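# Move pencil case from drawer to desk, close drawer

## Task

Lift the pencil case out of the open drawer and set it down on the desk, then push the drawer fully closed while all its other contents stay in it. No cabinet may be shifted much from its spot. The robot must not tip over or finish leaning, and the finished result has to stay in place without the robot holding it.

## Robot and tools

Robot: a Hello Robot Stretch 4 with one arm. It has an omni-wheel base, a lift that rides up a mast, an arm that telescopes forward, a three-joint wrist (yaw, pitch, roll) and a two-finger gripper. It stands about 1.6 m tall, and the base rim lies within 0.23 m of the base origin.

Frames: the base frame has its origin on the floor under the base centre, x ahead, y to the left, z up. hand_pose, a point between the open fingertips, is reported in this frame; with all wrist joints at 0 its axes line up with the base frame, and its printed position may be slightly wrong. The odometry frame is the base frame as it was when the scene began. base_odometry comes from wheel rotation only, so slipping is counted as motion; heading runs -3.142 to 3.142, positive to the left.

execute_actions: argument "actions" is a list holding one action or none (an empty list just reports state and images). Optional "cameras" picks images: head_camera, head_left_camera, head_right_camera, wrist_camera, or "all"; omitted or null means all, [] means none. An action contains "base", "joints" or both, optionally with "pace" and "contact_limits"; alternatively it holds only "end_of_arm". Motions inside one action start together and may finish at different times.
- "base" takes one command, each a relative offset from where the base last measured itself: translate_m (metres, -2 to 2, forward positive, no turning), strafe_m (metres, -2 to 2, left positive), or rotate_rad (radians, -3.2 to 3.2, counter-clockwise seen from above positive).
- "joints" is one object keyed by joint name, each value an absolute target: lift_m 0 to 1.2 m; arm_m 0 to 0.55 m of extension; wrist_yaw_rad -1.134 to 4.276 (0 points ahead, positive turns left, 3.14 is folded back, above 3.4 the arm may block it); wrist_pitch_rad -1.117 to 4.259 (0 level, 1.57 pointing down); wrist_roll_rad -1.117 to 4.259 (0 keeps both fingers at equal height, positive turns clockwise when viewed from behind the gripper); gripper_m -0.038 to 0.141, the fingertip gap in metres (negative means the fingers press together). Tolerances for "done": lift and arm ±0.004, yaw and roll ±0.02, pitch ±0.05, gripper ±0.004. A joint target outside its range is clipped and reported; any other bad value or unknown key rejects the call and nothing moves.
- "pace": "slow", "default", "fast" or "max"; base speed tops out at 0.1, 0.3, 0.4, 0.6 m/s and 1, 2, 3, 4 rad/s respectively, further reduced when the lift is above 0.2 m.
- "contact_limits": only key arm_m, 0 (gentlest) to 0.75 (firmest), default 0.5; the arm stops when it pushes harder than this.
- {"end_of_arm": "enable_torque"} re-powers wrist or gripper motors that shut off.
A joint or base you leave out may still be driving toward its previous target without the status showing it. If a result reports a stop, later execute_actions, wait and finished_scene calls in the same reply are skipped.

wait: "seconds" 0 to 10; nothing new is commanded, and it returns state and images.

zoom_image: "camera" plus "region" [x0, y0, x1, y1] in pixels of that camera's latest full image, origin top-left, at most 504 by 504.

finished_scene: "scene" number; ends the scene for good and reports whether the goal was met. The goal must already hold and remain so.

Cameras: head_camera (420x560) sits atop the mast looking forward and down; turn the base to look elsewhere. head_left_camera and head_right_camera are fisheyes (420x672) beside it, angled steeper, showing the base and arm. wrist_camera (616x392) looks along the fingers, tips near the bottom of its image. Calibration lines give K and T_world_to_cam, where world means the base frame; results list cameras whose numbers changed.

Result lines: base_status and joint_status tell how each motion ended: "done"; "off_target" (resting off target, maybe still pushing); "contact_stop_at_<key>" (met something; that part goes slack, a slack lift may sag, slack wheels may roll); "limit_stop_at_<name>" (a built-in limit; "limit_stop_at_tilt" means leaning over 6 degrees, after which lift, arm and wheels are slack and ignore commands until it straightens; "limit_stop_at_own_body" means a self-collision, likely with the gripper tilted up and rolled); "time_out"; "torque_fault" (a wrist motor overloaded and went limp until enable_torque). Slack parts hold again once moved. on_its_own reports things you did not command; "held at" there is a target, not a position. lidar_m lists 12 distances in 30-degree sectors, first straight ahead then counter-clockwise (4th left, 7th behind, 10th right); "-" is nothing seen or closer than 0.25 m; glass and thin legs may be missed. wrist_depth_mm is a 7x7 grid of median depths, 100 to 2000 mm. turned_by_wheels differing from turned_by_imu by over about 0.1 rad suggests a collision or slip. base_tilt is in degrees, forward and right positive, with a small fixed bias. motor_effort shows percent of maximum, with the action's peak in brackets; a rest effort flagged out of range suggests pushing or carrying. For wheel_0 to wheel_2, positive turns the base right.

Gripping: command a gap smaller than the object; going lower squeezes harder and pulls the object inward. Neither the gripper reading nor "done" proves a hold; a firm grip shows as a clear gripper effort change. If fingertips jam on a surface below, raise the lift.

Avoid: dropping the case, hard shoves or slamming the drawer, knocking things out of the drawer, moving the cabinet, and tipping. Driving or turning with over 1 kg held and arm_m above 0.2, especially at fast paces, or steady pushing with the gripper high or a high contact limit, can topple the robot. To unfold the wrist at the start, send lift_m 0.4 with wrist_yaw_rad 0. Loose objects may occasionally be nudged by something else.

Each tool is called after "Request:" as name(argument=value, ...) on one line, values as JSON.

## Session

Request:
execute_actions(actions=[{"joints":{"lift_m":0.6,"wrist_yaw_rad":0}}])

Scene clock: 2.83 s.
base_odometry: x=+0.000 y=+0.000 heading=+0.000 (m, m, rad; odometry frame)
turned_by_wheels: +0.000 (rad since the last result)
turned_by_imu: +0.001 (rad since the last result)
base_tilt: forward=-0.6 right=+0.2 (deg)
lidar_m: 2.36 1.95 1.43 1.60 1.83 1.79 2.01 1.76 1.28 1.02 2.10 2.10
base_status: not commanded
joint_positions: lift_m=+0.600 arm_m=-0.001 wrist_yaw_rad=+0.000 wrist_pitch_rad=-0.001 wrist_roll_rad=+0.009 gripper_m=+0.057
joint_status: all done
motor_effort: lift_m=+25(26) arm_m=+0(0) wrist_yaw_rad=+1(4) wrist_pitch_rad=-8(8) wrist_roll_rad=-1(0) gripper_m=-1(3) wheel_0=+1(0) wheel_1=+0(0) wheel_2=+0(0) (%)
hand_pose: x=+0.4584 y=-0.0873 z=+0.7783 quat_wxyz=(+1.000, +0.005, -0.001, +0.000) (m; base frame)
wrist_depth_mm: 1537 1756 - - - - - / 1537 1808 - - - - - / 1499 1808 - - - - - / 1499 1756 - - - - - / 1576 1808 - - - - - / 1537 1808 196 - 195 - - / 1537 1661 1863 126 1808 1661 1808
pictures: head_camera, head_left_camera, head_right_camera, wrist_camera
camera_calibration (this result's frames):
wrist_camera: T_world_to_cam=[[-0.0280193, -0.999545, -0.0111474, -0.0684351], [0.0297344, 0.0103135, -0.999505, 0.825817], [0.999165, -0.0283369, 0.0294319, -0.25584], [0, 0, 0, 1]] pos_world=[0.229154, -0.0841707, 0.832175]
Images, in order (width x height): head_camera 420x560, head_left_camera 420x672, head_right_camera 420x672, wrist_camera 616x392.

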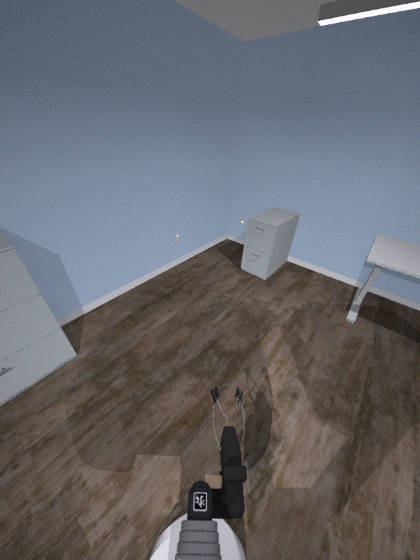

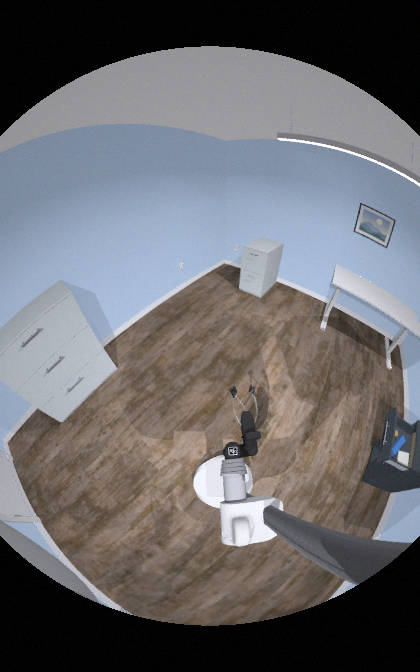

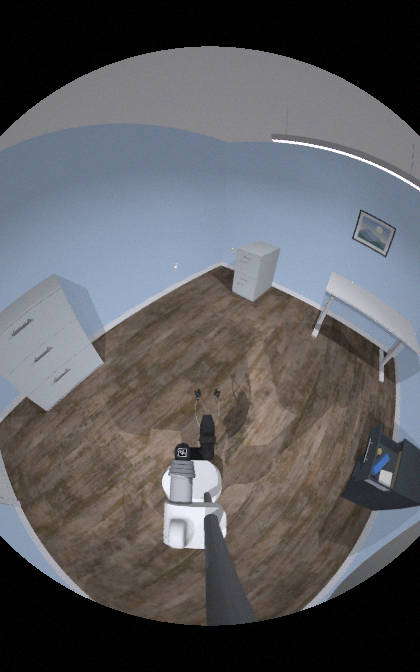

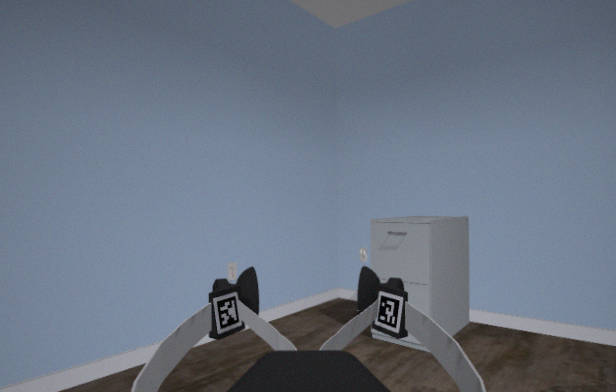

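Request:
execute_actions(actions=[{"base":{"rotate_rad":-1.5},"joints":{"lift_m":0.8,"wrist_pitch_rad":0.5,"gripper_m":0.12}}], cameras=["head_camera","wrist_camera"])

Scene clock: 5.43 s.
base_odometry: x=+0.000 y=+0.000 heading=-1.500 (m, m, rad; odometry frame)
turned_by_wheels: -1.500 (rad since the last result)
turned_by_imu: -1.474 (rad since the last result)
base_tilt: forward=-0.5 right=+0.1 (deg)
lidar_m: 1.03 2.12 2.11 2.30 1.46 1.45 2.11 1.80 1.78 2.05 1.76 1.17
base_status: done
joint_positions: lift_m=+0.800 arm_m=-0.001 wrist_yaw_rad=+0.000 wrist_pitch_rad=+0.502 wrist_roll_rad=+0.009 gripper_m=+0.120
joint_status: all done
motor_effort: lift_m=+25(25) arm_m=+0(0) wrist_yaw_rad=+2(1) wrist_pitch_rad=-4(5) wrist_roll_rad=-1(0) gripper_m=-2(1) wheel_0=+1(9) wheel_1=+0(6) wheel_2=+0(6) (%)
hand_pose: x=+0.4228 y=-0.0874 z=+0.8391 quat_wxyz=(+0.969, +0.004, +0.248, -0.001) (m; base frame)
wrist_depth_mm: - - - 1921 1618 1366 1205 / - - - - 1618 1366 1229 / - - - 1281 1229 1255 1281 / - - - 1060 1060 1464 1366 / 1661 1618 1661 1576 1255 1499 1430 / 1308 1281 1229 1308 1229 1255 1308 / 1138 1098 1118 128 1118 1098 1098
pictures: head_camera, wrist_camera
camera_calibration (this result's frames):
wrist_camera: T_world_to_cam=[[-0.0302978, -0.999533, 0.00389102, -0.0805241], [-0.455844, 0.0103529, -0.889999, 1.00114], [0.889544, -0.0287388, -0.455945, 0.231533], [0, 0, 0, 1]] pos_world=[0.247967, -0.0841973, 0.996897]
Images, in order (width x height): head_camera 420x560, wrist_camera 616x392.

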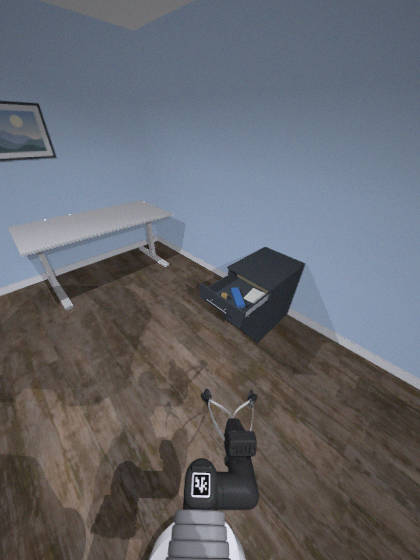

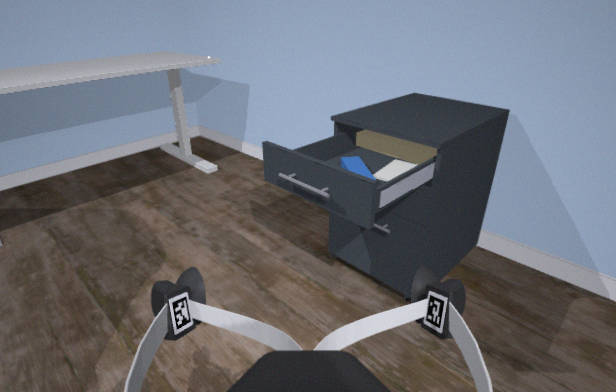

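Request:
execute_actions(actions=[{"base":{"translate_m":0.6},"joints":{"lift_m":0.95,"wrist_pitch_rad":1.57}}], cameras=[])

Request:
execute_actions(actions=[{"base":{"strafe_m":-0.16},"joints":{"arm_m":0.45}}], cameras=["head_camera","wrist_camera"])

Scene clock: 10.20 s.
base_odometry: x=+0.043 y=-0.598 heading=-1.500 (m, m, rad; odometry frame)
turned_by_wheels: +0.000 (rad since the last result)
turned_by_imu: +0.000 (rad since the last result)
base_tilt: forward=-0.5 right=+0.1 (deg)
lidar_m: 0.48 1.68 1.69 2.19 2.39 1.93 2.15 2.18 2.17 1.60 1.34 0.47
base_status: done
joint_positions: lift_m=+0.950 arm_m=-0.001 wrist_yaw_rad=+0.000 wrist_pitch_rad=+1.570 wrist_roll_rad=+0.009 gripper_m=+0.120
joint_status: all done
motor_effort: lift_m=+24(26) arm_m=-1(0) wrist_yaw_rad=+2(1) wrist_pitch_rad=+2(8) wrist_roll_rad=-1(0) gripper_m=+3(1) wheel_0=+1(6) wheel_1=+0(7) wheel_2=+1(8) (%)
hand_pose: x=+0.1701 y=-0.0874 z=+0.8395 quat_wxyz=(+0.707, +0.003, +0.707, -0.003) (m; base frame)
wrist_depth_mm: 1078 1078 1060 1060 484 1042 1060 / 1060 1060 1078 1060 1042 1060 1042 / 1060 1060 1042 1060 1060 1042 1060 / 1042 1042 1042 1042 1042 1042 1025 / 1025 1060 854 842 1042 1060 1042 / 1025 1042 842 842 1042 1042 1025 / 1042 1025 1025 123 1025 1042 1025
pictures: none
No camera images: the call's "cameras" was empty. Leave "cameras" out to get every camera's image.

Scene clock: 12.60 s.
base_odometry: x=-0.117 y=-0.610 heading=-1.500 (m, m, rad; odometry frame)
turned_by_wheels: +0.000 (rad since the last result)
turned_by_imu: +0.001 (rad since the last result)
base_tilt: forward=-0.5 right=+0.1 (deg)
lidar_m: 0.42 0.57 1.80 2.35 2.47 2.02 2.49 2.08 2.06 1.46 1.23 0.52
base_status: done
joint_positions: lift_m=+0.950 arm_m=+0.449 wrist_yaw_rad=+0.000 wrist_pitch_rad=+1.570 wrist_roll_rad=+0.009 gripper_m=+0.120
joint_status: all done
motor_effort: lift_m=+24(24) arm_m=+7(8) wrist_yaw_rad=+1(1) wrist_pitch_rad=-1(1) wrist_roll_rad=+0(2) gripper_m=-1(0) wheel_0=-2(6) wheel_1=+2(6) wheel_2=+0(1) (%)
hand_pose: x=+0.6199 y=-0.0874 z=+0.8395 quat_wxyz=(+0.707, +0.003, +0.707, -0.003) (m; base frame)
wrist_depth_mm: 1042 1060 1060 418 421 418 418 / 1042 1060 539 544 415 418 418 / 1042 1060 535 535 418 418 418 / 1042 517 535 504 530 413 1042 / 1060 484 530 539 530 1042 1042 / 1042 1042 430 535 477 1042 1042 / 1042 1042 1042 123 1025 1025 1025
pictures: head_camera, wrist_camera
camera_calibration (this result's frames):
wrist_camera: T_world_to_cam=[[-0.0109546, -0.999539, 0.0283304, -0.107035], [-0.999517, 0.0101219, -0.0293711, 0.705784], [0.0290707, -0.0286385, -0.999167, 1.04581], [0, 0, 0, 1]] pos_world=[0.673868, -0.084179, 1.0687]
Images, in order (width x height): head_camera 420x560, wrist_camera 616x392.

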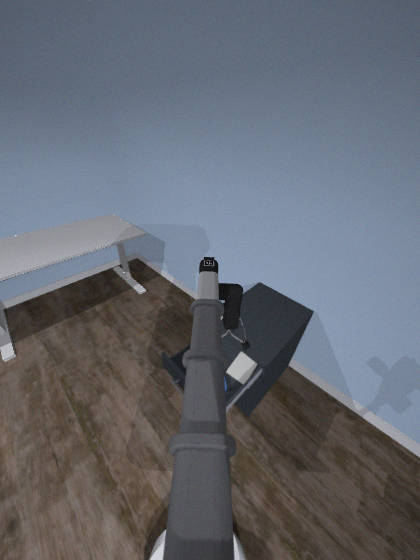

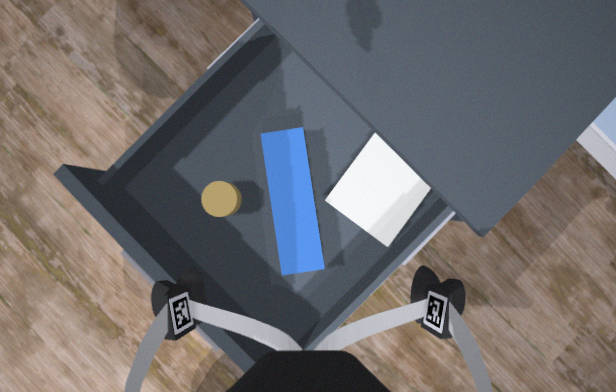

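Request:
execute_actions(actions=[{"base":{"strafe_m":0.015},"joints":{"arm_m":0.54,"lift_m":0.76,"wrist_roll_rad":-0.15,"gripper_m":0.09}}], cameras=["wrist_camera"])

Scene clock: 15.13 s.
base_odometry: x=-0.102 y=-0.609 heading=-1.500 (m, m, rad; odometry frame)
turned_by_wheels: +0.000 (rad since the last result)
turned_by_imu: +0.001 (rad since the last result)
base_tilt: forward=-0.4 right=+0.1 (deg)
lidar_m: 0.42 0.70 1.77 2.33 2.48 2.01 2.47 2.09 2.07 1.48 1.21 0.52
base_status: done
joint_positions: lift_m=+0.760 arm_m=+0.539 wrist_yaw_rad=+0.000 wrist_pitch_rad=+1.570 wrist_roll_rad=-0.150 gripper_m=+0.090
joint_status: all done
motor_effort: lift_m=+17(24) arm_m=+8(9) wrist_yaw_rad=+2(1) wrist_pitch_rad=+0(1) wrist_roll_rad=-4(5) gripper_m=+1(2) wheel_0=-1(8) wheel_1=+0(8) wheel_2=+0(0) (%)
hand_pose: x=+0.7098 y=-0.0874 z=+0.6501 quat_wxyz=(+0.705, -0.053, +0.705, +0.053) (m; base frame)
wrist_depth_mm: 866 854 878 243 229 229 229 / 866 854 330 351 229 228 228 / 866 327 353 351 233 228 229 / 319 349 351 349 351 228 227 / 334 349 349 319 340 226 226 / 294 349 202 317 199 338 225 / 262 317 347 126 343 312 236
pictures: wrist_camera
camera_calibration (this result's frames):
wrist_camera: T_world_to_cam=[[0.147033, -0.988722, 0.0284642, -0.211963], [-0.988579, -0.147852, -0.0291764, 0.76839], [0.0330558, -0.0238492, -0.999169, 0.85153], [0, 0, 0, 1]] pos_world=[0.762632, -0.075656, 0.879274]
Images, in order (width x height): wrist_camera 616x392.

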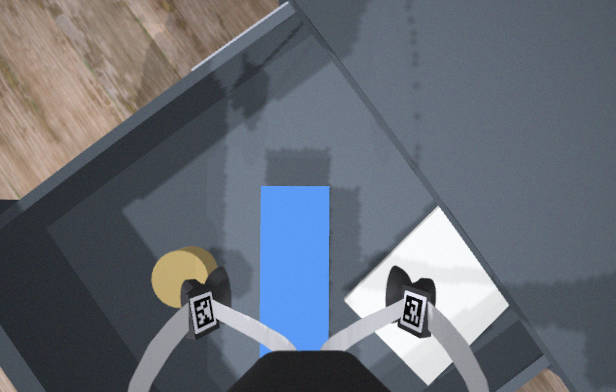

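Request:
execute_actions(actions=[{"base":{"strafe_m":0.006},"joints":{"lift_m":0.655},"pace":"slow"}], cameras=["wrist_camera"])

Request:
execute_actions(actions=[{"joints":{"gripper_m":0.02}}], cameras=["wrist_camera"])

Request:
execute_actions(actions=[{"joints":{"lift_m":1.0}}], cameras=["wrist_camera"])

Request:
execute_actions(actions=[{"base":{"rotate_rad":0.75},"joints":{"arm_m":0.2}}], cameras=[])

Request:
execute_actions(actions=[{"base":{"strafe_m":0.3}}])

Scene clock: 17.73 s.
base_odometry: x=-0.096 y=-0.608 heading=-1.500 (m, m, rad; odometry frame)
turned_by_wheels: +0.000 (rad since the last result)
turned_by_imu: +0.001 (rad since the last result)
base_tilt: forward=-0.5 right=+0.2 (deg)
lidar_m: 0.42 0.73 1.80 2.32 2.47 2.00 2.51 2.12 2.07 1.46 1.24 0.52
base_status: done
joint_positions: lift_m=+0.655 arm_m=+0.539 wrist_yaw_rad=+0.000 wrist_pitch_rad=+1.570 wrist_roll_rad=-0.150 gripper_m=+0.090
joint_status: all done
motor_effort: lift_m=+16(16) arm_m=+8(8) wrist_yaw_rad=+2(1) wrist_pitch_rad=+1(1) wrist_roll_rad=-2(2) gripper_m=-2(2) wheel_0=+0(7) wheel_1=+1(7) wheel_2=+0(0) (%)
hand_pose: x=+0.7098 y=-0.0874 z=+0.5451 quat_wxyz=(+0.705, -0.053, +0.705, +0.053) (m; base frame)
wrist_depth_mm: 768 193 237 249 247 124 - / 193 229 248 247 248 124 123 / 224 247 246 246 247 246 123 / 247 246 246 216 246 245 136 / 245 245 246 214 245 236 236 / 244 210 202 214 199 236 236 / 244 209 243 126 235 235 235
pictures: wrist_camera
camera_calibration (this result's frames):
wrist_camera: T_world_to_cam=[[0.147033, -0.988722, 0.0284641, -0.208975], [-0.988579, -0.147851, -0.0291762, 0.76533], [0.0330556, -0.0238492, -0.999169, 0.746638], [0, 0, 0, 1]] pos_world=[0.762634, -0.075656, 0.774296]
Images, in order (width x height): wrist_camera 616x392.

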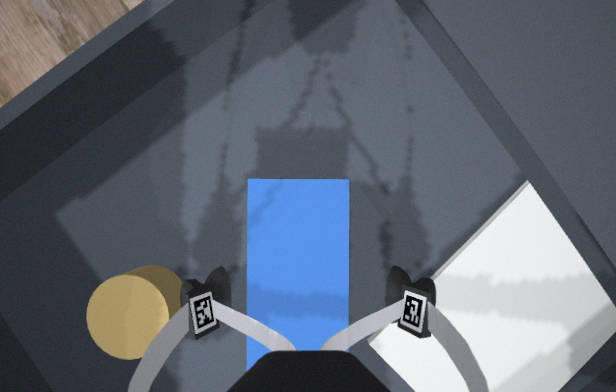

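Scene clock: 19.23 s.
base_odometry: x=-0.096 y=-0.608 heading=-1.500 (m, m, rad; odometry frame)
turned_by_wheels: +0.000 (rad since the last result)
turned_by_imu: +0.001 (rad since the last result)
base_tilt: forward=-0.5 right=+0.1 (deg)
lidar_m: 0.42 0.72 1.79 2.34 2.46 2.01 2.49 2.11 2.09 1.48 1.24 0.52
base_status: not commanded
joint_positions: lift_m=+0.655 arm_m=+0.539 wrist_yaw_rad=+0.000 wrist_pitch_rad=+1.570 wrist_roll_rad=-0.150 gripper_m=+0.020
joint_status: all done
motor_effort: lift_m=+16(16) arm_m=+8(8) wrist_yaw_rad=+1(1) wrist_pitch_rad=-1(0) wrist_roll_rad=-2(1) gripper_m=-17(14) wheel_0=-1(0) wheel_1=+0(1) wheel_2=+0(0) (%)
hand_pose: x=+0.7098 y=-0.0874 z=+0.5451 quat_wxyz=(+0.705, -0.053, +0.705, +0.053) (m; base frame)
wrist_depth_mm: 768 193 236 248 248 124 - / 193 230 247 247 247 124 123 / 224 246 247 246 247 246 123 / 246 247 246 204 246 245 186 / 246 245 245 204 244 236 236 / 244 210 191 203 190 236 236 / 244 209 243 156 235 233 235
pictures: wrist_camera
camera_calibration (this result's frames):
wrist_camera: T_world_to_cam=[[0.147033, -0.988722, 0.0284642, -0.208975], [-0.988579, -0.147851, -0.0291763, 0.76533], [0.0330557, -0.0238492, -0.999169, 0.746638], [0, 0, 0, 1]] pos_world=[0.762635, -0.075656, 0.774296]
Images, in order (width x height): wrist_camera 616x392.

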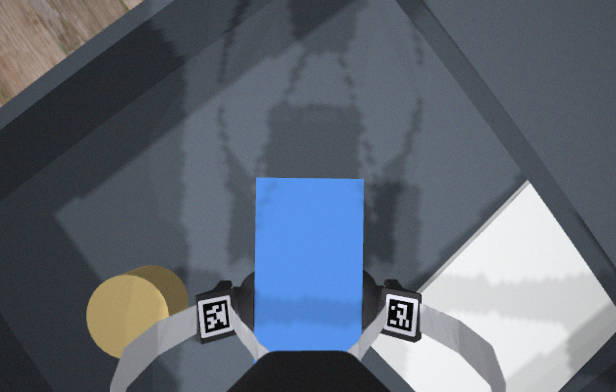

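Scene clock: 21.67 s.
base_odometry: x=-0.096 y=-0.608 heading=-1.500 (m, m, rad; odometry frame)
turned_by_wheels: +0.000 (rad since the last result)
turned_by_imu: +0.001 (rad since the last result)
base_tilt: forward=-0.5 right=+0.1 (deg)
lidar_m: 0.41 1.78 1.80 2.34 2.48 2.00 2.49 2.11 2.07 1.46 1.24 0.52
base_status: not commanded
joint_positions: lift_m=+1.000 arm_m=+0.539 wrist_yaw_rad=+0.000 wrist_pitch_rad=+1.570 wrist_roll_rad=-0.150 gripper_m=+0.020
joint_status: all done
motor_effort: lift_m=+25(28) arm_m=+8(8) wrist_yaw_rad=+2(2) wrist_pitch_rad=-4(0) wrist_roll_rad=+0(2) gripper_m=-13(17) wheel_0=+0(0) wheel_1=+0(0) wheel_2=+0(0) (%)
hand_pose: x=+0.7098 y=-0.0874 z=+0.8894 quat_wxyz=(+0.705, -0.053, +0.705, +0.053) (m; base frame)
wrist_depth_mm: 1118 1098 1098 1098 469 473 469 / 1118 1078 1118 466 466 469 469 / 1098 1118 1078 585 466 462 462 / 1118 1098 580 204 466 462 462 / 1098 574 580 203 574 466 459 / 1098 1098 191 203 191 459 1060 / 1078 1078 521 157 1078 1098 1078
pictures: wrist_camera
camera_calibration (this result's frames):
wrist_camera: T_world_to_cam=[[0.147033, -0.988722, 0.0284641, -0.218774], [-0.988579, -0.147851, -0.0291761, 0.775378], [0.0330555, -0.0238492, -0.999169, 1.09062], [0, 0, 0, 1]] pos_world=[0.762638, -0.075656, 1.11856]
Images, in order (width x height): wrist_camera 616x392.

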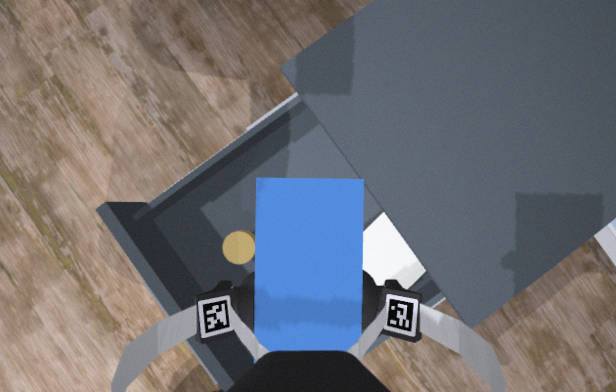

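Scene clock: 23.80 s.
base_odometry: x=-0.096 y=-0.608 heading=-0.750 (m, m, rad; odometry frame)
turned_by_wheels: +0.750 (rad since the last result)
turned_by_imu: +0.738 (rad since the last result)
base_tilt: forward=-0.5 right=+0.1 (deg)
lidar_m: 0.29 1.84 2.48 2.02 2.04 2.26 2.12 1.91 1.34 1.04 0.41 0.25
base_status: done
joint_positions: lift_m=+1.000 arm_m=+0.201 wrist_yaw_rad=+0.000 wrist_pitch_rad=+1.570 wrist_roll_rad=-0.150 gripper_m=+0.020
joint_status: all done
motor_effort: lift_m=+25(25) arm_m=-7(7) wrist_yaw_rad=+2(0) wrist_pitch_rad=+2(0) wrist_roll_rad=+1(1) gripper_m=-17(17) wheel_0=+1(4) wheel_1=-1(4) wheel_2=+0(6) (%)
hand_pose: x=+0.3724 y=-0.0874 z=+0.8894 quat_wxyz=(+0.705, -0.053, +0.705, +0.053) (m; base frame)
wrist_depth_mm: 1118 1098 1118 1098 1098 1118 1098 / 1118 1098 1098 1098 1118 1078 1098 / 1118 1098 1098 1098 1098 559 585 / 1078 1098 1078 203 1078 574 591 / 1098 1078 1078 203 1098 535 580 / 1078 1078 191 203 191 549 585 / 1060 1078 878 156 1078 517 1098
pictures: none
No camera images: the call's "cameras" was empty. Leave "cameras" out to get every camera's image.

Scene clock: 26.13 s.
base_odometry: x=+0.108 y=-0.389 heading=-0.750 (m, m, rad; odometry frame)
turned_by_wheels: +0.000 (rad since the last result)
turned_by_imu: +0.001 (rad since the last result)
base_tilt: forward=-0.5 right=+0.1 (deg)
lidar_m: 0.27 2.13 2.31 1.71 1.73 2.28 2.14 2.16 1.63 1.00 0.67 0.25
base_status: done
joint_positions: lift_m=+1.000 arm_m=+0.201 wrist_yaw_rad=+0.000 wrist_pitch_rad=+1.570 wrist_roll_rad=-0.150 gripper_m=+0.020
joint_status: not commanded
motor_effort: lift_m=+24(26) arm_m=-8(7) wrist_yaw_rad=+1(2) wrist_pitch_rad=+2(1) wrist_roll_rad=-3(1) gripper_m=-18(17) wheel_0=+2(9) wheel_1=-2(6) wheel_2=+0(1) (%)
hand_pose: x=+0.3725 y=-0.0874 z=+0.8894 quat_wxyz=(+0.705, -0.053, +0.705, +0.053) (m; base frame)
wrist_depth_mm: 1098 1098 1118 1098 1098 1118 1118 / 1098 1098 1098 1098 1118 1118 1098 / 1098 1118 1098 1118 1078 1098 1098 / 1098 1098 1098 203 1098 1098 1098 / 1078 1078 1060 203 1078 1078 1098 / 1078 1098 191 203 189 1078 1060 / 1098 1098 866 157 1098 1078 1078
pictures: head_camera, head_left_camera, head_right_camera, wrist_camera
camera_calibration (this result's frames):
wrist_camera: T_world_to_cam=[[0.146992, -0.988728, 0.0284523, -0.169151], [-0.988588, -0.147808, -0.0290963, 0.441828], [0.0329738, -0.0238507, -0.999172, 1.10188], [0, 0, 0, 1]] pos_world=[0.425316, -0.0756583, 1.11864]
Images, in order (width x height): head_camera 420x560, head_left_camera 420x672, head_right_camera 420x672, wrist_camera 616x392.

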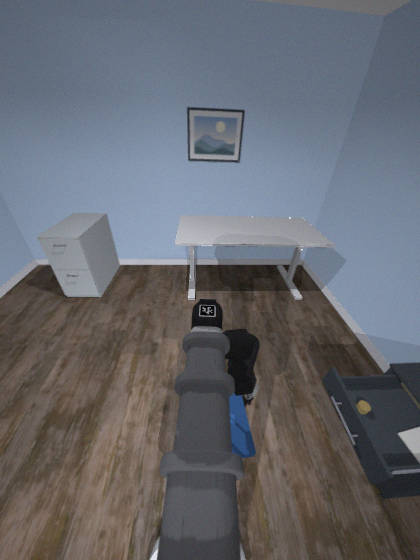

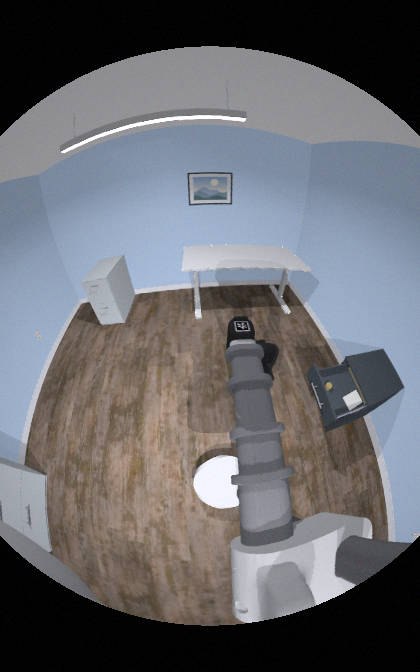

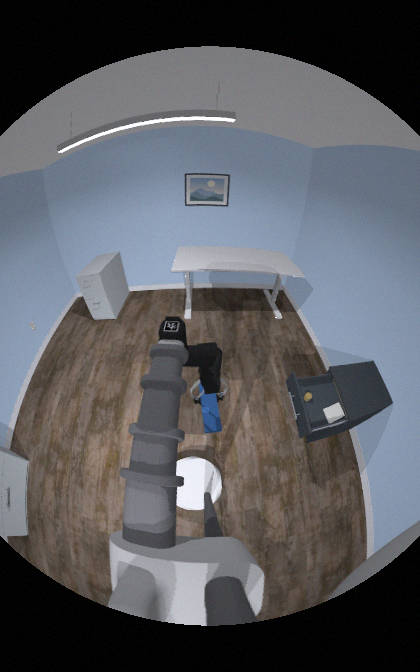

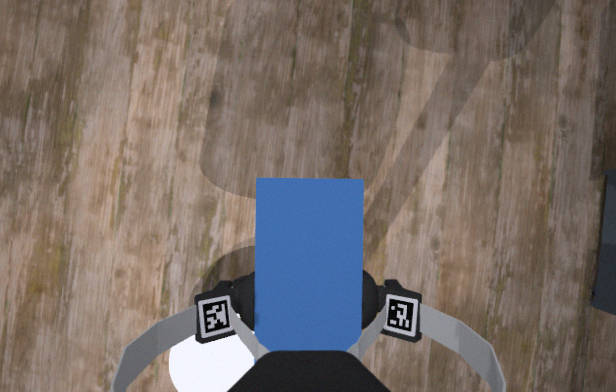

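Request:
execute_actions(actions=[{"base":{"translate_m":1.33},"joints":{"arm_m":0.54}}], cameras=["head_right_camera","wrist_camera"])

Scene clock: 32.60 s.
base_odometry: x=+1.082 y=-1.295 heading=-0.750 (m, m, rad; odometry frame)
turned_by_wheels: +0.000 (rad since the last result)
turned_by_imu: -0.001 (rad since the last result)
base_tilt: forward=-0.5 right=+0.2 (deg)
lidar_m: 0.45 0.46 1.26 2.26 2.33 2.39 3.50 0.90 0.96 1.44 0.71 0.49
base_status: done
joint_positions: lift_m=+1.000 arm_m=+0.539 wrist_yaw_rad=+0.000 wrist_pitch_rad=+1.570 wrist_roll_rad=-0.150 gripper_m=+0.020
joint_status: all done
motor_effort: lift_m=+24(24) arm_m=+7(9) wrist_yaw_rad=+1(2) wrist_pitch_rad=+1(0) wrist_roll_rad=-1(2) gripper_m=-20(16) wheel_0=+2(7) wheel_1=+0(3) wheel_2=+1(8) (%)
hand_pose: x=+0.7099 y=-0.0874 z=+0.8894 quat_wxyz=(+0.705, -0.053, +0.705, +0.053) (m; base frame)
wrist_depth_mm: 394 394 394 394 394 394 392 / 394 392 394 394 392 392 392 / 392 392 392 389 389 392 392 / 389 389 389 204 387 387 387 / 387 392 389 204 389 387 387 / 387 389 191 204 191 387 387 / 387 387 384 156 384 384 384
pictures: head_right_camera, wrist_camera
camera_calibration (this result's frames):
wrist_camera: T_world_to_cam=[[0.147291, -0.988683, 0.0284791, -0.218981], [-0.988537, -0.148112, -0.0292751, 0.775492], [0.0331619, -0.0238406, -0.999166, 1.09062], [0, 0, 0, 1]] pos_world=[0.762689, -0.075642, 1.11865]
Images, in order (width x height): head_right_camera 420x672, wrist_camera 616x392.

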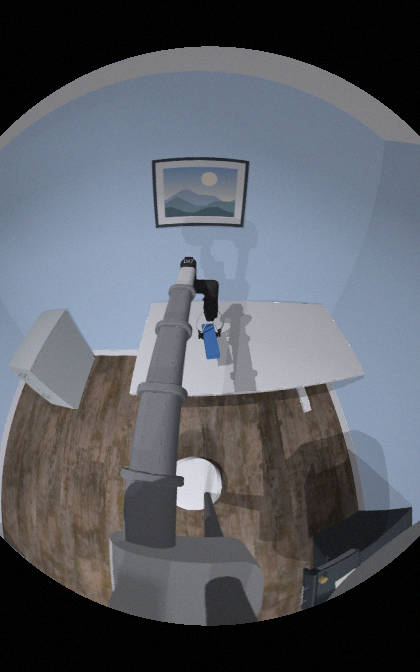

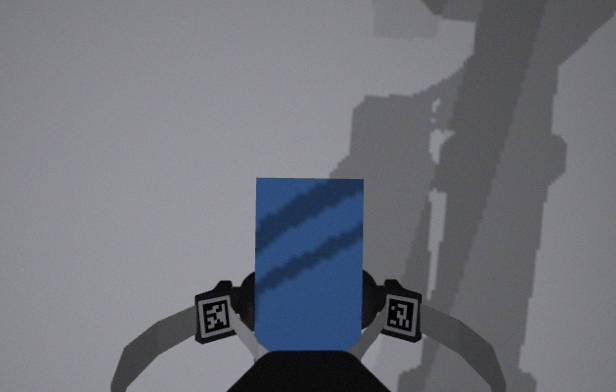

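Request:
execute_actions(actions=[{"joints":{"lift_m":0.857}}], cameras=[])

Request:
execute_actions(actions=[{"joints":{"gripper_m":0.09}}], cameras=[])

Request:
execute_actions(actions=[{"joints":{"lift_m":0.93}}], cameras=[])

Request:
execute_actions(actions=[{"base":{"translate_m":-0.82},"joints":{"arm_m":0,"gripper_m":0,"wrist_roll_rad":0,"wrist_pitch_rad":0}}], cameras=["head_camera"])

Request:
execute_actions(actions=[{"base":{"rotate_rad":-1.6},"joints":{"lift_m":0.44}}], cameras=["head_camera","wrist_camera"])

Scene clock: 35.77 s.
base_odometry: x=+1.082 y=-1.295 heading=-0.750 (m, m, rad; odometry frame)
turned_by_wheels: +0.000 (rad since the last result)
turned_by_imu: +0.001 (rad since the last result)
base_tilt: forward=-0.5 right=+0.1 (deg)
lidar_m: 0.44 0.48 1.28 2.26 2.32 2.38 3.51 0.91 0.95 1.43 0.70 0.47
base_status: not commanded
joint_positions: lift_m=+0.857 arm_m=+0.539 wrist_yaw_rad=+0.000 wrist_pitch_rad=+1.570 wrist_roll_rad=-0.150 gripper_m=+0.020
joint_status: all done
motor_effort: lift_m=+17(22) arm_m=+7(8) wrist_yaw_rad=+2(0) wrist_pitch_rad=-1(3) wrist_roll_rad=+0(0) gripper_m=-17(16) wheel_0=+2(2) wheel_1=+0(0) wheel_2=+1(1) (%)
hand_pose: x=+0.7099 y=-0.0874 z=+0.7471 quat_wxyz=(+0.705, -0.053, +0.705, +0.053) (m; base frame)
wrist_depth_mm: 252 252 252 251 251 251 250 / 251 250 251 250 250 250 250 / 251 250 250 249 249 249 249 / 249 249 248 203 249 248 248 / 249 249 249 202 247 249 248 / 247 248 191 204 191 247 246 / 247 247 247 156 247 245 246
pictures: none
No camera images: the call's "cameras" was empty. Leave "cameras" out to get every camera's image.

Scene clock: 37.27 s.
base_odometry: x=+1.082 y=-1.295 heading=-0.750 (m, m, rad; odometry frame)
turned_by_wheels: +0.000 (rad since the last result)
turned_by_imu: +0.001 (rad since the last result)
base_tilt: forward=-0.5 right=+0.1 (deg)
lidar_m: 0.44 0.47 1.28 2.27 2.32 2.40 3.49 0.91 0.97 1.44 0.71 0.50
base_status: not commanded
joint_positions: lift_m=+0.857 arm_m=+0.539 wrist_yaw_rad=+0.000 wrist_pitch_rad=+1.570 wrist_roll_rad=-0.150 gripper_m=+0.090
joint_status: all done
motor_effort: lift_m=+17(17) arm_m=+8(8) wrist_yaw_rad=+1(1) wrist_pitch_rad=+1(1) wrist_roll_rad=-2(0) gripper_m=-3(14) wheel_0=+1(1) wheel_1=+0(0) wheel_2=+1(1) (%)
hand_pose: x=+0.7099 y=-0.0874 z=+0.7471 quat_wxyz=(+0.705, -0.053, +0.705, +0.053) (m; base frame)
wrist_depth_mm: 252 252 252 251 252 251 251 / 252 251 251 250 251 250 250 / 251 250 249 250 249 249 250 / 249 249 249 219 249 249 248 / 249 248 249 218 248 248 247 / 248 248 202 219 199 249 246 / 247 247 246 126 245 245 244
pictures: none
No camera images: the call's "cameras" was empty. Leave "cameras" out to get every camera's image.

Scene clock: 38.53 s.
base_odometry: x=+1.082 y=-1.295 heading=-0.750 (m, m, rad; odometry frame)
turned_by_wheels: +0.000 (rad since the last result)
turned_by_imu: +0.000 (rad since the last result)
base_tilt: forward=-0.5 right=+0.1 (deg)
lidar_m: 0.46 0.48 1.28 2.28 2.33 2.39 3.52 0.90 0.95 1.44 0.72 0.47
base_status: not commanded
joint_positions: lift_m=+0.930 arm_m=+0.539 wrist_yaw_rad=+0.000 wrist_pitch_rad=+1.570 wrist_roll_rad=-0.150 gripper_m=+0.090
joint_status: all done
motor_effort: lift_m=+25(24) arm_m=+7(7) wrist_yaw_rad=+1(1) wrist_pitch_rad=-1(0) wrist_roll_rad=-1(1) gripper_m=+2(2) wheel_0=+2(2) wheel_1=+0(0) wheel_2=+1(1) (%)
hand_pose: x=+0.7099 y=-0.0874 z=+0.8194 quat_wxyz=(+0.705, -0.053, +0.705, +0.053) (m; base frame)
wrist_depth_mm: 325 325 324 325 324 325 324 / 322 325 324 320 324 322 322 / 324 322 322 322 320 320 322 / 322 320 320 291 320 320 319 / 320 320 320 289 319 319 319 / 320 319 202 290 199 320 319 / 319 317 315 126 317 317 315
pictures: none
No camera images: the call's "cameras" was empty. Leave "cameras" out to get every camera's image.

Scene clock: 42.73 s.
base_odometry: x=+0.482 y=-0.736 heading=-0.750 (m, m, rad; odometry frame)
turned_by_wheels: +0.000 (rad since the last result)
turned_by_imu: +0.004 (rad since the last result)
base_tilt: forward=-0.5 right=+0.1 (deg)
lidar_m: 1.26 1.73 1.80 2.20 1.88 2.29 2.64 2.32 0.62 0.58 1.56 1.35
base_status: done
joint_positions: lift_m=+0.930 arm_m=+0.001 wrist_yaw_rad=+0.000 wrist_pitch_rad=+0.003 wrist_roll_rad=+0.000 gripper_m=+0.000
joint_status: all done
motor_effort: lift_m=+25(25) arm_m=-8(9) wrist_yaw_rad=+2(0) wrist_pitch_rad=-8(17) wrist_roll_rad=+0(7) gripper_m=-4(2) wheel_0=-1(3) wheel_1=+1(6) wheel_2=-2(9) (%)
hand_pose: x=+0.4607 y=-0.0875 z=+1.1072 quat_wxyz=(+1.000, +0.000, +0.001, +0.000) (m; base frame)
wrist_depth_mm: 1808 1863 1808 1808 1863 1921 1863 / 1708 1756 1808 1808 1863 1863 1808 / 1756 1808 1708 1756 1808 1863 1756 / 1756 1756 1756 1808 1863 1863 1808 / 1708 1756 1808 1808 1921 1863 1756 / 1756 1756 1661 193 1499 1499 1576 / 1708 1708 1042 129 1060 1118 1430
pictures: head_camera
Images, in order (width x height): head_camera 420x560.

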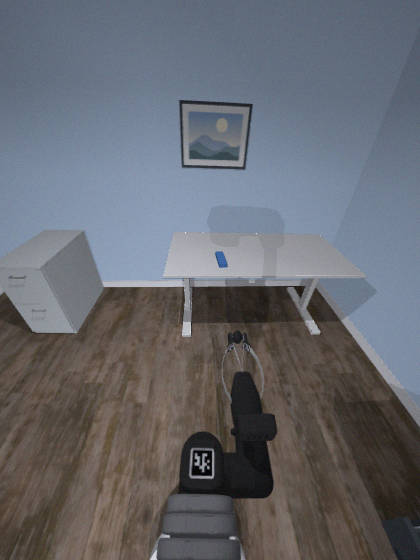

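Scene clock: 45.67 s.
base_odometry: x=+0.482 y=-0.736 heading=-2.350 (m, m, rad; odometry frame)
turned_by_wheels: -1.600 (rad since the last result)
turned_by_imu: -1.572 (rad since the last result)
base_tilt: forward=-0.5 right=+0.1 (deg)
lidar_m: 0.59 1.54 1.36 1.27 1.77 1.77 2.18 1.87 2.25 2.61 2.40 0.67
base_status: done
joint_positions: lift_m=+0.440 arm_m=+0.001 wrist_yaw_rad=+0.000 wrist_pitch_rad=+0.003 wrist_roll_rad=+0.000 gripper_m=+0.000
joint_status: all done
motor_effort: lift_m=+17(23) arm_m=-8(7) wrist_yaw_rad=+1(1) wrist_pitch_rad=-7(8) wrist_roll_rad=+1(1) gripper_m=-7(5) wheel_0=+2(4) wheel_1=+0(9) wheel_2=+1(7) (%)
hand_pose: x=+0.4607 y=-0.0874 z=+0.6178 quat_wxyz=(+1.000, +0.000, +0.001, +0.000) (m; base frame)
wrist_depth_mm: 1229 1229 1281 1308 1308 1336 1366 / 1229 1255 1281 1281 1308 1336 1366 / 1205 1255 1281 1281 1308 1366 1366 / 1229 1229 1255 1281 1308 1336 1397 / 1229 399 402 404 413 1336 1336 / 1205 394 397 193 410 1336 1336 / 1205 392 397 129 404 1336 1336
pictures: head_camera, wrist_camera
camera_calibration (this result's frames):
wrist_camera: T_world_to_cam=[[-0.0283646, -0.999596, -0.00177855, -0.0758857], [0.0256695, 0.00105028, -0.99967, 0.666511], [0.999268, -0.0284009, 0.0256294, -0.251158], [0, 0, 0, 1]] pos_world=[0.231712, -0.0836881, 0.672593]
Images, in order (width x height): head_camera 420x560, wrist_camera 616x392.

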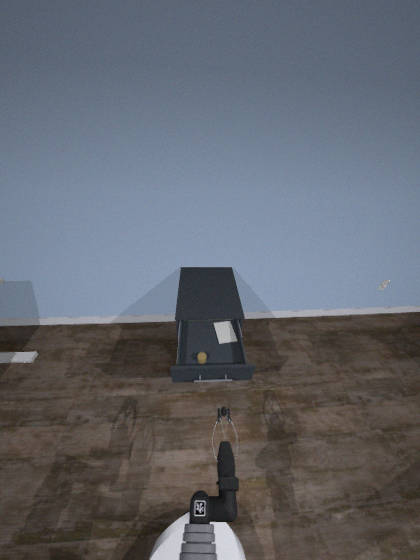

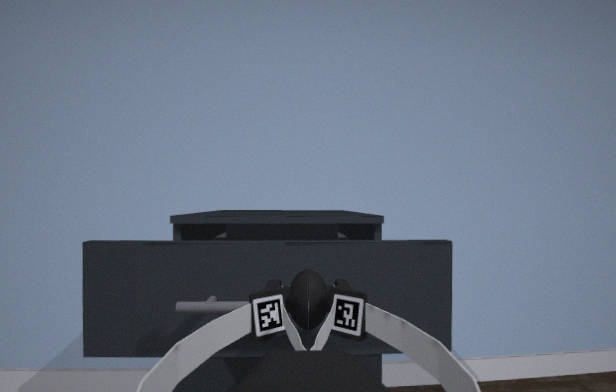

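Front top ~0.63, handle ~0.57.

Request:
execute_actions(actions=[{"joints":{"lift_m":0.425,"arm_m":0.53},"pace":"slow","contact_limits":{"arm_m":0.25}}], cameras=["head_camera","wrist_camera"])

Scene clock: 52.07 s.
base_odometry: x=+0.482 y=-0.736 heading=-2.350 (m, m, rad; odometry frame)
turned_by_wheels: +0.000 (rad since the last result)
turned_by_imu: +0.002 (rad since the last result)
base_tilt: forward=-0.5 right=+0.2 (deg)
lidar_m: 0.90 1.54 1.34 1.26 1.76 1.78 2.19 1.88 2.25 2.60 2.41 1.61
base_status: not commanded
joint_positions: lift_m=+0.425 arm_m=+0.496 wrist_yaw_rad=-0.005 wrist_pitch_rad=+0.002 wrist_roll_rad=+0.000 gripper_m=+0.000
joint_status: arm_m contact_stop (moved +0.494 of +0.529); the others done
on_its_own: arm_m is slack since a contact_stop (your +0.530 is given up); wrist_yaw_rad is at rest, and its effort (+16) is outside its rest range (-13 to +13)
motor_effort: lift_m=+20(22) arm_m=+0(20) wrist_yaw_rad=+16(32) wrist_pitch_rad=-4(6) wrist_roll_rad=+2(1) gripper_m=-4(3) wheel_0=+4(4) wheel_1=+1(4) wheel_2=-4(10) (%)
contact_limits: arm_m 0.25
hand_pose: x=+0.9545 y=-0.0890 z=+0.6031 quat_wxyz=(+1.000, +0.000, +0.001, -0.003) (m; base frame)
wrist_depth_mm: 768 778 809 798 831 866 866 / 759 788 809 798 831 854 866 / 768 778 788 820 820 842 854 / 759 768 778 798 831 842 866 / 223 226 229 234 237 242 866 / 221 224 228 201 236 240 854 / 220 191 195 125 236 240 854
pictures: head_camera, wrist_camera
camera_calibration (this result's frames):
wrist_camera: T_world_to_cam=[[-0.0337476, -0.999429, -0.00181046, -0.0582852], [0.0266856, 0.000909755, -0.999643, 0.638169], [0.999074, -0.0337839, 0.0266397, -0.74517], [0, 0, 0, 1]] pos_world=[0.725484, -0.0840072, 0.657687]
Images, in order (width x height): head_camera 420x560, wrist_camera 616x392.

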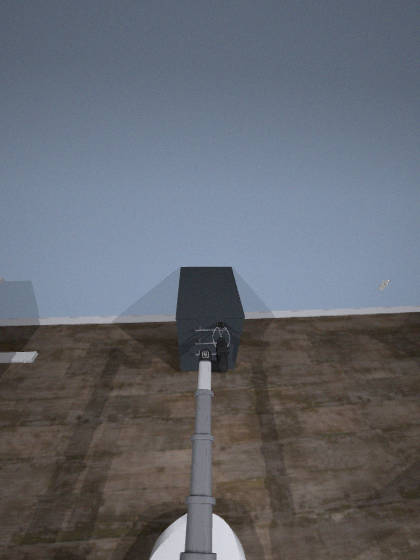

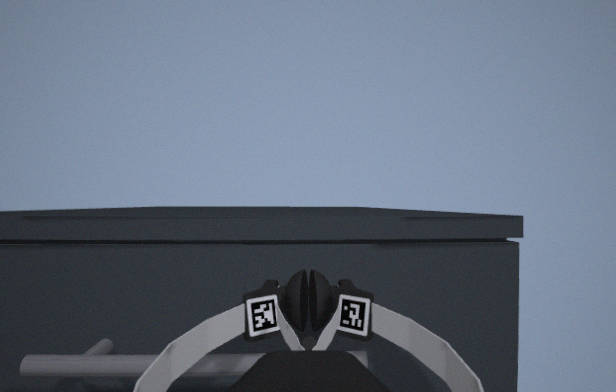

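Request:
execute_actions(actions=[{"joints":{"arm_m":0.42}}], cameras=[])

Request:
finished_scene(scene=1)

Scene clock: 53.63 s.
base_odometry: x=+0.482 y=-0.736 heading=-2.350 (m, m, rad; odometry frame)
turned_by_wheels: +0.000 (rad since the last result)
turned_by_imu: +0.001 (rad since the last result)
base_tilt: forward=-0.5 right=+0.2 (deg)
lidar_m: 0.88 1.53 1.36 1.26 1.76 1.79 2.20 1.88 2.25 2.61 2.41 1.61
base_status: not commanded
joint_positions: lift_m=+0.425 arm_m=+0.421 wrist_yaw_rad=+0.000 wrist_pitch_rad=+0.002 wrist_roll_rad=+0.000 gripper_m=+0.000
joint_status: all done
motor_effort: lift_m=+21(21) arm_m=-8(8) wrist_yaw_rad=+2(17) wrist_pitch_rad=-6(4) wrist_roll_rad=+2(1) gripper_m=-2(5) wheel_0=+3(4) wheel_1=+1(0) wheel_2=+0(4) (%)
hand_pose: x=+0.8807 y=-0.0874 z=+0.6030 quat_wxyz=(+1.000, +0.000, +0.001, +0.000) (m; base frame)
wrist_depth_mm: 831 854 878 878 904 917 946 / 842 854 866 878 891 917 946 / 820 842 878 891 904 904 931 / 831 842 866 878 891 917 931 / 293 297 301 306 312 904 931 / 290 293 298 193 309 917 917 / 290 293 296 129 306 904 917
pictures: none
No camera images: the call's "cameras" was empty. Leave "cameras" out to get every camera's image.

The scene is finished: the task was done.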